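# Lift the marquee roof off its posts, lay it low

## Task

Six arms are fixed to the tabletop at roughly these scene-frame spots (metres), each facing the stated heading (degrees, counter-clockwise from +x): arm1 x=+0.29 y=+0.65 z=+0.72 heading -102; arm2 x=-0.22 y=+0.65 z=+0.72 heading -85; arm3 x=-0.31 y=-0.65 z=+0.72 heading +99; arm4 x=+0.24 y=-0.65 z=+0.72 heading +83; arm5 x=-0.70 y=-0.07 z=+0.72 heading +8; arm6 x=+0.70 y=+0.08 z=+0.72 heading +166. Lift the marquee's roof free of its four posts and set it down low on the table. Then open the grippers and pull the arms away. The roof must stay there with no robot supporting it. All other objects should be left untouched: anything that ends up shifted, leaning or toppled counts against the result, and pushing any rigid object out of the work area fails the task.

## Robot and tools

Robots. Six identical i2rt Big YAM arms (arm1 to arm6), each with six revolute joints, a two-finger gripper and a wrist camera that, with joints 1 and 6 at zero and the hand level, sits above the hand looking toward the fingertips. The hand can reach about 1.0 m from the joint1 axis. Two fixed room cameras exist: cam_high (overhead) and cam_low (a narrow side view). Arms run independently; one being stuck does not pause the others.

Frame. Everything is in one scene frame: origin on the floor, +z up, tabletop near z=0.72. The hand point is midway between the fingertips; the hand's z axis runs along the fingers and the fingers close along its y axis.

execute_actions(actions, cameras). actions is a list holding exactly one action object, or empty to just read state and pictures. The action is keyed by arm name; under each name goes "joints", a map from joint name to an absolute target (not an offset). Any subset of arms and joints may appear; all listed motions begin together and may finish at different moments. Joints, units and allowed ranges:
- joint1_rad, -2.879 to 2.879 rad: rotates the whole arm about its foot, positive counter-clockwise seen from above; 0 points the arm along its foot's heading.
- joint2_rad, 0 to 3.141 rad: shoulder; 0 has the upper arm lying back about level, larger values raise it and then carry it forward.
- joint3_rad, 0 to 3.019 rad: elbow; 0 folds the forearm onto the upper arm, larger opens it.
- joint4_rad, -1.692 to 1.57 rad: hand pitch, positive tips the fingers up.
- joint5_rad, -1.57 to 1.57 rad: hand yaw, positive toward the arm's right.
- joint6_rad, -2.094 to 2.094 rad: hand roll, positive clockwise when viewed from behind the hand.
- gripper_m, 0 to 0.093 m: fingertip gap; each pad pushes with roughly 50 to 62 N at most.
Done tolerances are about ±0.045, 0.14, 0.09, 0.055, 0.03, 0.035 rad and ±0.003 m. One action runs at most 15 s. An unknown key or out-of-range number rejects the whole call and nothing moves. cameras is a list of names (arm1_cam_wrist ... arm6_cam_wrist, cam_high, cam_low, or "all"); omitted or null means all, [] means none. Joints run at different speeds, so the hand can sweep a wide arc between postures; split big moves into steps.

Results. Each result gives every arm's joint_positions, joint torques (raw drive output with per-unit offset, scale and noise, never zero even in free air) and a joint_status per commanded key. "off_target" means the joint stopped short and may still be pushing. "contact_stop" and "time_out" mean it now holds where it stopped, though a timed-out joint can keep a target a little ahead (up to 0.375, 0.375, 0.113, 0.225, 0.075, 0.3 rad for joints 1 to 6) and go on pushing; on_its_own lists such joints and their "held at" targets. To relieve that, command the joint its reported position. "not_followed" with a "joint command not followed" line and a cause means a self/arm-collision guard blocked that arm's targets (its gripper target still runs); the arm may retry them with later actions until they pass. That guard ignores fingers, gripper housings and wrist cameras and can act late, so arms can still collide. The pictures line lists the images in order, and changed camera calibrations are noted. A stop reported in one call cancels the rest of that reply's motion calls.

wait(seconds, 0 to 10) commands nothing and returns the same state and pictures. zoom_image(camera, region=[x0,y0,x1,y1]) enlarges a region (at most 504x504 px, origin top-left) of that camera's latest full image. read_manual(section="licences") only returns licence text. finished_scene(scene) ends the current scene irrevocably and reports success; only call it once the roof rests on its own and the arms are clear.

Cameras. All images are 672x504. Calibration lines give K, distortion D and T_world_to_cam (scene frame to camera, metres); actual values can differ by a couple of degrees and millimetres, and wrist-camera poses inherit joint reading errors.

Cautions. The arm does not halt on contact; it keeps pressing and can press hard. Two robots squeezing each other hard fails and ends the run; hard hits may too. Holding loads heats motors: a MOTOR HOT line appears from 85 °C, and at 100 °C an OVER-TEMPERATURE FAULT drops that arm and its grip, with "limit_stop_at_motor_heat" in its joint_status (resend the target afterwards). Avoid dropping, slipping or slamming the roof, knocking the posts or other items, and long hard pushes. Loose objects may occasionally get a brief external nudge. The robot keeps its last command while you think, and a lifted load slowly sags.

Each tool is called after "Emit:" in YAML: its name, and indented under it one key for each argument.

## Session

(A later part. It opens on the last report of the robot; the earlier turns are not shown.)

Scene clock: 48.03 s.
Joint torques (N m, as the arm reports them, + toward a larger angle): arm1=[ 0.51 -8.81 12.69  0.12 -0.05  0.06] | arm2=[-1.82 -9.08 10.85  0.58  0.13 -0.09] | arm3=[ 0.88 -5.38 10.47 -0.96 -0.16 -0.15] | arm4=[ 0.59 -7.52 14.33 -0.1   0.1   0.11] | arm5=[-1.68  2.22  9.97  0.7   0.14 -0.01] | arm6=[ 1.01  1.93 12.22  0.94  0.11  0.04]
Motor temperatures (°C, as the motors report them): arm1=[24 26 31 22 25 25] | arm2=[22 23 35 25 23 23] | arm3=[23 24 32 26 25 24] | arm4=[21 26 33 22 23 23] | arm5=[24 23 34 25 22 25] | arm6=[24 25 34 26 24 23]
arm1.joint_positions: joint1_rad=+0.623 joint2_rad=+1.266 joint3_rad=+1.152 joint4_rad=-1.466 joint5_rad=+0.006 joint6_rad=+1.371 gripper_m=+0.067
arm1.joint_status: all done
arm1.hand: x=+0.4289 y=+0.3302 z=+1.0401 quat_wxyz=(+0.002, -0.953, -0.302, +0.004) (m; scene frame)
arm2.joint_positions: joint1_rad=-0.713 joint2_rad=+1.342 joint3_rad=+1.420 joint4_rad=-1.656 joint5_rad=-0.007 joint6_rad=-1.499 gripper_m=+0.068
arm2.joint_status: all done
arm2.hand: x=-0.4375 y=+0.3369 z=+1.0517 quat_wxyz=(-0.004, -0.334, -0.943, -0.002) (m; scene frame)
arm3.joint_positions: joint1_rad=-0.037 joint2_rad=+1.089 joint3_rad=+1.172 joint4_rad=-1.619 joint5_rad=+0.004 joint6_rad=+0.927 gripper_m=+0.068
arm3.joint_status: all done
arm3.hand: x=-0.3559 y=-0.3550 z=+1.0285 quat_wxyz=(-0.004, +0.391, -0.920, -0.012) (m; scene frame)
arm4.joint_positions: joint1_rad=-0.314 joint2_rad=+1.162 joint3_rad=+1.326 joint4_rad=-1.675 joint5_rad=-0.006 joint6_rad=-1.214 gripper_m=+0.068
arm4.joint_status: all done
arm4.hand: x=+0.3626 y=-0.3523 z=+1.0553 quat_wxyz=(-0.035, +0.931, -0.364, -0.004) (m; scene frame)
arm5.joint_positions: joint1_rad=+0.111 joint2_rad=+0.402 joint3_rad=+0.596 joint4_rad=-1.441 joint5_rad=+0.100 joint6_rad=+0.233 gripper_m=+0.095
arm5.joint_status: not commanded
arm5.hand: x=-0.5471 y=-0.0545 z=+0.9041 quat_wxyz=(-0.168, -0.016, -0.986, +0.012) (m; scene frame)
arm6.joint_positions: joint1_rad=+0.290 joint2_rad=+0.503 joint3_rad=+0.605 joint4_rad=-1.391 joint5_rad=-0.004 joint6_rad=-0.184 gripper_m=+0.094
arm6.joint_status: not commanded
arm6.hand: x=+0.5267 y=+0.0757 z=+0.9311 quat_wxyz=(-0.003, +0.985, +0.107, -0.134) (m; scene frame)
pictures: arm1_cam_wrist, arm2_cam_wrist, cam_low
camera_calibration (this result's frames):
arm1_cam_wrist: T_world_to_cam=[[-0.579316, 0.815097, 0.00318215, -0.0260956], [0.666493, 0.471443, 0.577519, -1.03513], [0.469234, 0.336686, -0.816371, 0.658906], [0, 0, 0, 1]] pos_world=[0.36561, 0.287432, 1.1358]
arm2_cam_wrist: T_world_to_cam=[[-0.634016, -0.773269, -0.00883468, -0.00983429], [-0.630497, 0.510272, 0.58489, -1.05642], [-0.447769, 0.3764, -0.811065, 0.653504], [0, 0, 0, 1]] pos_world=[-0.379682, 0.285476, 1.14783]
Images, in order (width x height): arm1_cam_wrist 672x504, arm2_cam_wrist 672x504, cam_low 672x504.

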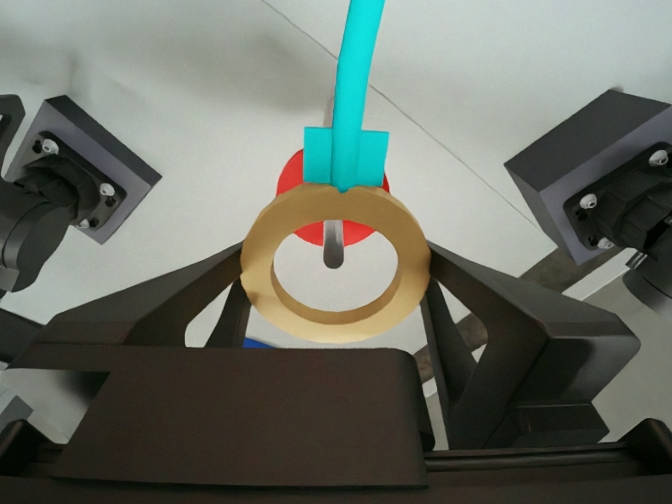

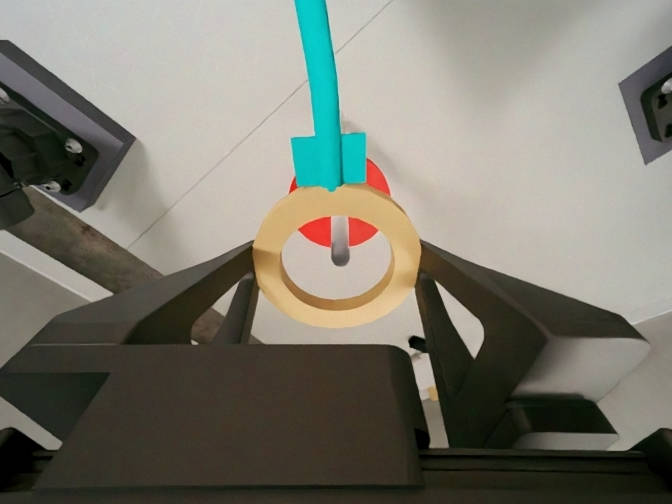

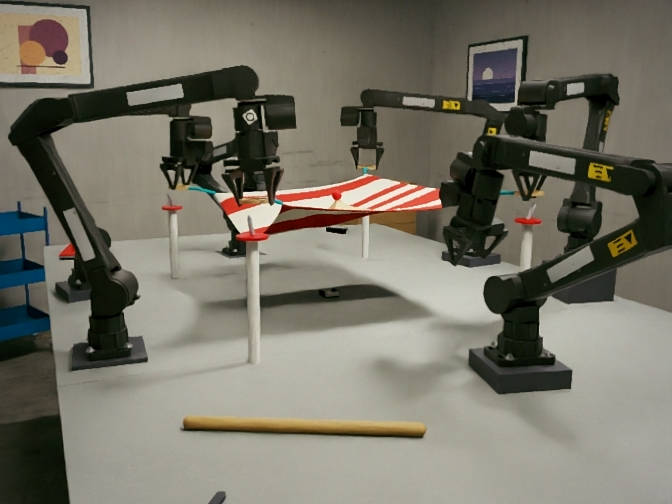

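Emit:
execute_actions:
  actions:
    - {"arm1":{"joints":{"joint1_rad":0.3,"joint6_rad":1.05}},"arm2":{"joints":{"joint1_rad":-0.375,"joint6_rad":-1.15}},"arm3":{"joints":{"joint1_rad":-0.27,"joint6_rad":0.6}},"arm4":{"joints":{"joint1_rad":-0.1,"joint6_rad":-0.9}}}
  cameras: ["cam_low"]

Emit:
execute_actions:
  actions:
    - {"arm1":{"joints":{"joint1_rad":0.26,"joint2_rad":1.585,"joint3_rad":0.505,"joint4_rad":-0.46,"joint6_rad":0.4}},"arm2":{"joints":{"joint2_rad":1.415,"joint3_rad":0.57,"joint4_rad":-0.7,"joint6_rad":-0.6}},"arm3":{"joints":{"joint2_rad":1.37,"joint3_rad":0.56,"joint4_rad":-0.73,"joint6_rad":0.3}},"arm4":{"joints":{"joint2_rad":1.35,"joint3_rad":0.595,"joint4_rad":-0.79,"joint6_rad":-0.55}}}
  cameras: ["cam_high","cam_low"]

Scene clock: 55.33 s.
Joint torques (N m, as the arm reports them, + toward a larger angle): arm1=[ 0.32 -8.62 12.81  0.12  0.03 -0.25] | arm2=[-2.17 -9.56 10.83  0.49 -0.03  0.07] | arm3=[ 0.58 -5.55 10.58 -0.79 -0.13 -0.16] | arm4=[ 0.78 -7.52 14.36 -0.08 -0.02  0.16] | arm5=[-1.36  3.06  9.97  0.75  0.16  0.05] | arm6=[ 0.73  1.89 12.15  0.93  0.09  0.02]
Motor temperatures (°C, as the motors report them): arm1=[24 26 32 22 25 25] | arm2=[22 24 36 25 23 23] | arm3=[23 24 33 26 25 24] | arm4=[21 26 34 22 23 23] | arm5=[24 23 34 25 22 25] | arm6=[24 25 34 26 24 23]
arm1.joint_positions: joint1_rad=+0.294 joint2_rad=+1.266 joint3_rad=+1.152 joint4_rad=-1.466 joint5_rad=+0.003 joint6_rad=+1.065 gripper_m=+0.067
arm1.joint_status: all done
arm1.hand: x=+0.3179 y=+0.3024 z=+1.0401 quat_wxyz=(+0.002, -0.957, -0.290, +0.001) (m; scene frame)
arm2.joint_positions: joint1_rad=-0.367 joint2_rad=+1.342 joint3_rad=+1.420 joint4_rad=-1.656 joint5_rad=-0.003 joint6_rad=-1.158 gripper_m=+0.068
arm2.joint_status: all done
arm2.hand: x=-0.3192 y=+0.2819 z=+1.0517 quat_wxyz=(-0.001, -0.332, -0.943, -0.003) (m; scene frame)
arm3.joint_positions: joint1_rad=-0.275 joint2_rad=+1.089 joint3_rad=+1.172 joint4_rad=-1.621 joint5_rad=+0.003 joint6_rad=+0.608 gripper_m=+0.068
arm3.joint_status: all done
arm3.hand: x=-0.2859 y=-0.3530 z=+1.0285 quat_wxyz=(-0.007, +0.428, -0.904, -0.009) (m; scene frame)
arm4.joint_positions: joint1_rad=-0.096 joint2_rad=+1.162 joint3_rad=+1.326 joint4_rad=-1.675 joint5_rad=-0.003 joint6_rad=-0.915 gripper_m=+0.068
arm4.joint_status: all done
arm4.hand: x=+0.2952 y=-0.3329 z=+1.0554 quat_wxyz=(-0.033, +0.915, -0.402, -0.010) (m; scene frame)
arm5.joint_positions: joint1_rad=+0.111 joint2_rad=+0.402 joint3_rad=+0.596 joint4_rad=-1.441 joint5_rad=+0.100 joint6_rad=+0.233 gripper_m=+0.095
arm5.joint_status: not commanded
arm5.hand: x=-0.5471 y=-0.0545 z=+0.9041 quat_wxyz=(-0.168, -0.016, -0.986, +0.012) (m; scene frame)
arm6.joint_positions: joint1_rad=+0.290 joint2_rad=+0.503 joint3_rad=+0.605 joint4_rad=-1.391 joint5_rad=-0.004 joint6_rad=-0.184 gripper_m=+0.094
arm6.joint_status: not commanded
arm6.hand: x=+0.5267 y=+0.0757 z=+0.9311 quat_wxyz=(-0.003, +0.985, +0.107, -0.134) (m; scene frame)
pictures: cam_low
Images, in order (width x height): cam_low 672x504.

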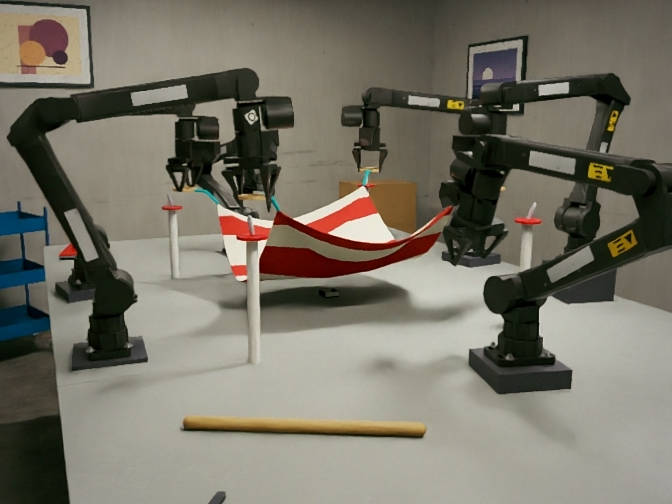

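Scene clock: 56.97 s.
Joint torques (N m, as the arm reports them, + toward a larger angle): arm1=[-0.13 -9.7   4.73  1.07  0.01 -0.25] | arm2=[-1.82 -6.61  5.79  1.41 -0.01  0.09] | arm3=[ 0.67 -6.97  5.15 -0.01 -0.17 -0.15] | arm4=[ 0.77 -8.42  7.7   1.16  0.    0.13] | arm5=[-1.46  2.81  9.82  0.56  0.19  0.01] | arm6=[ 0.54  1.61 12.22  0.95  0.14  0.05]
Motor temperatures (°C, as the motors report them): arm1=[24 26 32 22 25 25] | arm2=[22 24 36 25 23 23] | arm3=[23 24 32 26 25 24] | arm4=[21 26 33 22 23 23] | arm5=[24 23 34 25 22 25] | arm6=[24 25 34 26 24 23]
arm1.joint_positions: joint1_rad=+0.261 joint2_rad=+1.604 joint3_rad=+0.505 joint4_rad=-0.475 joint5_rad=+0.003 joint6_rad=+0.416 gripper_m=+0.067
arm1.joint_status: all done
arm1.hand: x=+0.3033 y=+0.3749 z=+0.7376 quat_wxyz=(-0.001, -0.824, -0.567, +0.002) (m; scene frame)
arm2.joint_positions: joint1_rad=-0.367 joint2_rad=+1.404 joint3_rad=+0.570 joint4_rad=-0.712 joint5_rad=-0.002 joint6_rad=-0.608 gripper_m=+0.068
arm2.joint_status: all done
arm2.hand: x=-0.2952 y=+0.3712 z=+0.7396 quat_wxyz=(-0.005, -0.575, -0.818, +0.011) (m; scene frame)
arm3.joint_positions: joint1_rad=-0.275 joint2_rad=+1.373 joint3_rad=+0.566 joint4_rad=-0.741 joint5_rad=+0.003 joint6_rad=+0.308 gripper_m=+0.068
arm3.joint_status: all done
arm3.hand: x=-0.2867 y=-0.3673 z=+0.7387 quat_wxyz=(-0.006, +0.558, -0.830, -0.004) (m; scene frame)
arm4.joint_positions: joint1_rad=-0.096 joint2_rad=+1.373 joint3_rad=+0.590 joint4_rad=-0.806 joint5_rad=-0.003 joint6_rad=-0.565 gripper_m=+0.068
arm4.joint_status: all done
arm4.hand: x=+0.2880 y=-0.3739 z=+0.7331 quat_wxyz=(+0.004, +0.832, -0.555, +0.000) (m; scene frame)
arm5.joint_positions: joint1_rad=+0.111 joint2_rad=+0.402 joint3_rad=+0.596 joint4_rad=-1.441 joint5_rad=+0.100 joint6_rad=+0.233 gripper_m=+0.095
arm5.joint_status: not commanded
arm5.hand: x=-0.5471 y=-0.0545 z=+0.9041 quat_wxyz=(-0.168, -0.016, -0.986, +0.012) (m; scene frame)
arm6.joint_positions: joint1_rad=+0.290 joint2_rad=+0.503 joint3_rad=+0.605 joint4_rad=-1.391 joint5_rad=-0.004 joint6_rad=-0.184 gripper_m=+0.094
arm6.joint_status: not commanded
arm6.hand: x=+0.5267 y=+0.0757 z=+0.9311 quat_wxyz=(-0.003, +0.985, +0.107, -0.134) (m; scene frame)
pictures: cam_high, cam_low
Images, in order (width x height): cam_high 672x504, cam_low 672x504.

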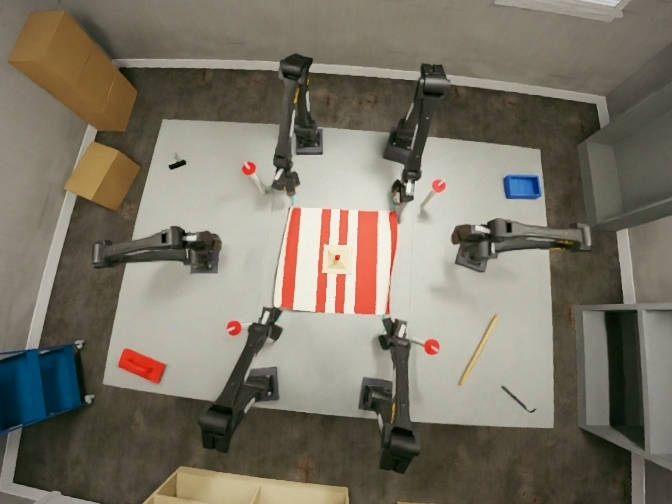

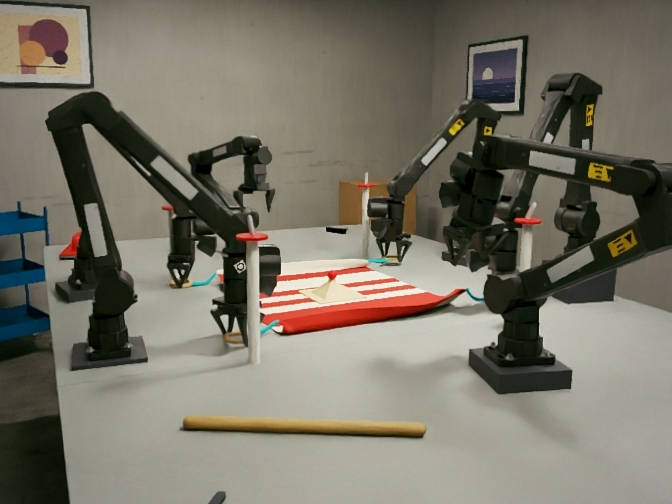

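Emit:
execute_actions:
  actions:
    - {"arm1":{"joints":{"joint1_rad":0.32,"joint6_rad":0.25}},"arm2":{"joints":{"joint1_rad":-0.44,"joint2_rad":1.43,"joint6_rad":-0.45}},"arm3":{"joints":{"joint1_rad":-0.24,"joint6_rad":0.1}},"arm4":{"joints":{"joint1_rad":-0.14,"joint6_rad":-0.3}}}
  cameras: []

Emit:
execute_actions:
  actions:
    - {"arm1":{"joints":{"gripper_m":0.08}},"arm2":{"joints":{"gripper_m":0.08}},"arm3":{"joints":{"gripper_m":0.08}},"arm4":{"joints":{"gripper_m":0.08}}}
  cameras: []

Emit:
execute_actions:
  actions:
    - {"arm1":{"joints":{"joint2_rad":0.7,"joint4_rad":-1.25}},"arm2":{"joints":{"joint2_rad":0.6,"joint4_rad":-1.4}},"arm3":{"joints":{"joint2_rad":0.6,"joint4_rad":-1.4}},"arm4":{"joints":{"joint2_rad":0.6,"joint4_rad":-1.4}}}
  cameras: ["cam_high","cam_low"]

Scene clock: 63.07 s.
Joint torques (N m, as the arm reports them, + toward a larger angle): arm1=[-0.11 -9.7   4.75  1.08  0.01 -0.29] | arm2=[-1.33 -5.69  5.84  1.43  0.    0.05] | arm3=[ 0.64 -6.8   5.09  0.05 -0.2  -0.16] | arm4=[ 0.82 -8.43  7.71  1.17  0.02  0.14] | arm5=[-1.41  2.34  9.82  0.52  0.18  0.07] | arm6=[ 1.24  1.73 12.21  0.87  0.11  0.04]
Motor temperatures (°C, as the motors report them): arm1=[24 26 30 22 25 25] | arm2=[22 23 35 25 23 23] | arm3=[23 24 31 26 25 24] | arm4=[21 26 32 22 23 23] | arm5=[24 23 34 25 22 25] | arm6=[24 25 35 26 24 23]
arm1.joint_positions: joint1_rad=+0.320 joint2_rad=+1.604 joint3_rad=+0.505 joint4_rad=-0.475 joint5_rad=+0.003 joint6_rad=+0.266 gripper_m=+0.067
arm1.joint_status: all done
arm1.hand: x=+0.3194 y=+0.3761 z=+0.7376 quat_wxyz=(-0.001, -0.760, -0.650, +0.002) (m; scene frame)
arm2.joint_positions: joint1_rad=-0.440 joint2_rad=+1.410 joint3_rad=+0.570 joint4_rad=-0.712 joint5_rad=-0.002 joint6_rad=-0.458 gripper_m=+0.068
arm2.joint_status: all done
arm2.hand: x=-0.3152 y=+0.3783 z=+0.7380 quat_wxyz=(-0.004, -0.663, -0.749, +0.008) (m; scene frame)
arm3.joint_positions: joint1_rad=-0.244 joint2_rad=+1.373 joint3_rad=+0.566 joint4_rad=-0.741 joint5_rad=+0.003 joint6_rad=+0.109 gripper_m=+0.068
arm3.joint_status: all done
arm3.hand: x=-0.2956 y=-0.3667 z=+0.7386 quat_wxyz=(-0.006, +0.650, -0.760, -0.003) (m; scene frame)
arm4.joint_positions: joint1_rad=-0.137 joint2_rad=+1.373 joint3_rad=+0.590 joint4_rad=-0.806 joint5_rad=-0.003 joint6_rad=-0.315 gripper_m=+0.068
arm4.joint_status: all done
arm4.hand: x=+0.2992 y=-0.3761 z=+0.7331 quat_wxyz=(+0.004, +0.742, -0.670, +0.001) (m; scene frame)
arm5.joint_positions: joint1_rad=+0.111 joint2_rad=+0.402 joint3_rad=+0.596 joint4_rad=-1.441 joint5_rad=+0.100 joint6_rad=+0.233 gripper_m=+0.095
arm5.joint_status: not commanded
arm5.hand: x=-0.5471 y=-0.0545 z=+0.9041 quat_wxyz=(-0.168, -0.016, -0.986, +0.012) (m; scene frame)
arm6.joint_positions: joint1_rad=+0.290 joint2_rad=+0.503 joint3_rad=+0.605 joint4_rad=-1.391 joint5_rad=-0.004 joint6_rad=-0.184 gripper_m=+0.094
arm6.joint_status: not commanded
arm6.hand: x=+0.5267 y=+0.0757 z=+0.9311 quat_wxyz=(-0.003, +0.985, +0.107, -0.134) (m; scene frame)
pictures: none
No camera images: the call's "cameras" was empty. Leave "cameras" out to get every camera's image.

Scene clock: 63.63 s.
Joint torques (N m, as the arm reports them, + toward a larger angle): arm1=[-0.13 -9.63  4.9   1.05  0.01 -0.25] | arm2=[-1.57 -5.9   5.89  1.41 -0.03  0.06] | arm3=[ 1.12 -6.93  5.25  0.08 -0.2  -0.17] | arm4=[ 0.81 -8.45  7.7   1.17  0.02  0.13] | arm5=[-1.12  2.69  9.92  0.63  0.15  0.04] | arm6=[ 1.12  1.6  12.23  0.92  0.1   0.03]
Motor temperatures (°C, as the motors report them): arm1=[24 26 30 22 25 25] | arm2=[22 23 35 25 23 23] | arm3=[23 24 31 26 25 24] | arm4=[21 26 32 22 23 23] | arm5=[24 23 34 25 22 25] | arm6=[24 25 35 26 24 23]
arm1.joint_positions: joint1_rad=+0.320 joint2_rad=+1.604 joint3_rad=+0.505 joint4_rad=-0.475 joint5_rad=+0.003 joint6_rad=+0.266 gripper_m=+0.080
arm1.joint_status: all done
arm1.hand: x=+0.3194 y=+0.3761 z=+0.7376 quat_wxyz=(-0.001, -0.760, -0.650, +0.002) (m; scene frame)
arm2.joint_positions: joint1_rad=-0.440 joint2_rad=+1.410 joint3_rad=+0.570 joint4_rad=-0.712 joint5_rad=-0.002 joint6_rad=-0.458 gripper_m=+0.080
arm2.joint_status: all done
arm2.hand: x=-0.3152 y=+0.3783 z=+0.7380 quat_wxyz=(-0.004, -0.663, -0.749, +0.008) (m; scene frame)
arm3.joint_positions: joint1_rad=-0.244 joint2_rad=+1.373 joint3_rad=+0.566 joint4_rad=-0.741 joint5_rad=+0.003 joint6_rad=+0.108 gripper_m=+0.080
arm3.joint_status: all done
arm3.hand: x=-0.2956 y=-0.3667 z=+0.7386 quat_wxyz=(-0.006, +0.650, -0.760, -0.003) (m; scene frame)
arm4.joint_positions: joint1_rad=-0.137 joint2_rad=+1.373 joint3_rad=+0.590 joint4_rad=-0.806 joint5_rad=-0.003 joint6_rad=-0.314 gripper_m=+0.080
arm4.joint_status: all done
arm4.hand: x=+0.2992 y=-0.3761 z=+0.7331 quat_wxyz=(+0.004, +0.742, -0.670, +0.001) (m; scene frame)
arm5.joint_positions: joint1_rad=+0.111 joint2_rad=+0.402 joint3_rad=+0.596 joint4_rad=-1.441 joint5_rad=+0.100 joint6_rad=+0.233 gripper_m=+0.095
arm5.joint_status: not commanded
arm5.hand: x=-0.5471 y=-0.0545 z=+0.9041 quat_wxyz=(-0.168, -0.016, -0.986, +0.012) (m; scene frame)
arm6.joint_positions: joint1_rad=+0.290 joint2_rad=+0.503 joint3_rad=+0.605 joint4_rad=-1.391 joint5_rad=-0.004 joint6_rad=-0.184 gripper_m=+0.094
arm6.joint_status: not commanded
arm6.hand: x=+0.5267 y=+0.0757 z=+0.9311 quat_wxyz=(-0.003, +0.985, +0.107, -0.134) (m; scene frame)
pictures: none
No camera images: the call's "cameras" was empty. Leave "cameras" out to get every camera's image.

Scene clock: 65.03 s.
Joint torques (N m, as the arm reports them, + toward a larger angle): arm1=[-0.02 -0.58  9.62  0.42  0.01 -0.25] | arm2=[-1.18  0.13  8.61  0.81  0.01  0.06] | arm3=[ 0.6   0.41  8.13 -0.53 -0.2  -0.16] | arm4=[ 0.82 -0.63 10.73  0.26  0.02  0.14] | arm5=[-1.21  3.    9.83  0.64  0.1   0.05] | arm6=[ 1.03  1.17 12.27  0.97  0.08  0.02]
Motor temperatures (°C, as the motors report them): arm1=[24 26 30 22 25 25] | arm2=[22 23 34 25 23 23] | arm3=[23 24 31 26 25 24] | arm4=[21 26 32 22 23 23] | arm5=[24 23 34 25 22 25] | arm6=[24 25 35 26 24 23]
arm1.joint_positions: joint1_rad=+0.320 joint2_rad=+0.703 joint3_rad=+0.505 joint4_rad=-1.239 joint5_rad=+0.003 joint6_rad=+0.266 gripper_m=+0.080
arm1.joint_status: all done
arm1.hand: x=+0.3091 y=+0.4677 z=+0.9247 quat_wxyz=(-0.058, -0.758, -0.648, +0.040) (m; scene frame)
arm2.joint_positions: joint1_rad=-0.440 joint2_rad=+0.604 joint3_rad=+0.570 joint4_rad=-1.389 joint5_rad=-0.002 joint6_rad=-0.458 gripper_m=+0.080
arm2.joint_status: all done
arm2.hand: x=-0.2752 y=+0.4928 z=+0.8984 quat_wxyz=(-0.029, -0.661, -0.747, +0.068) (m; scene frame)
arm3.joint_positions: joint1_rad=-0.244 joint2_rad=+0.599 joint3_rad=+0.566 joint4_rad=-1.390 joint5_rad=+0.003 joint6_rad=+0.108 gripper_m=+0.080
arm3.joint_status: all done
arm3.hand: x=-0.3013 y=-0.4836 z=+0.8906 quat_wxyz=(-0.049, +0.648, -0.758, -0.049) (m; scene frame)
arm4.joint_positions: joint1_rad=-0.137 joint2_rad=+0.603 joint3_rad=+0.590 joint4_rad=-1.387 joint5_rad=-0.003 joint6_rad=-0.314 gripper_m=+0.080
arm4.joint_status: all done
arm4.hand: x=+0.2761 y=-0.4834 z=+0.8861 quat_wxyz=(-0.077, +0.739, -0.668, -0.046) (m; scene frame)
arm5.joint_positions: joint1_rad=+0.111 joint2_rad=+0.402 joint3_rad=+0.596 joint4_rad=-1.441 joint5_rad=+0.100 joint6_rad=+0.233 gripper_m=+0.095
arm5.joint_status: not commanded
arm5.hand: x=-0.5471 y=-0.0545 z=+0.9041 quat_wxyz=(-0.168, -0.016, -0.986, +0.012) (m; scene frame)
arm6.joint_positions: joint1_rad=+0.290 joint2_rad=+0.503 joint3_rad=+0.605 joint4_rad=-1.391 joint5_rad=-0.004 joint6_rad=-0.184 gripper_m=+0.094
arm6.joint_status: not commanded
arm6.hand: x=+0.5267 y=+0.0757 z=+0.9311 quat_wxyz=(-0.003, +0.985, +0.107, -0.134) (m; scene frame)
pictures: cam_high, cam_low
Images, in order (width x height): cam_high 672x504, cam_low 672x504.

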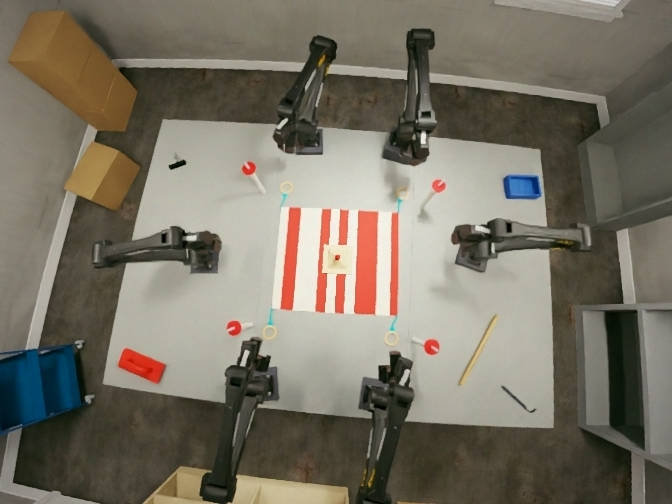

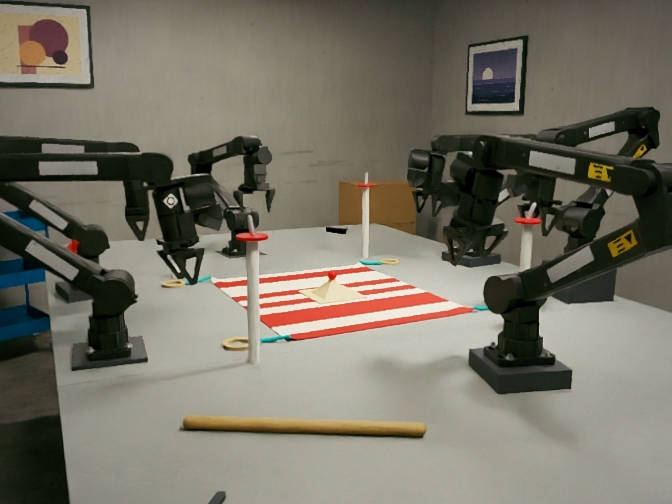

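Emit:
finished_scene:
  scene: 2

The scene is finished: the task was done.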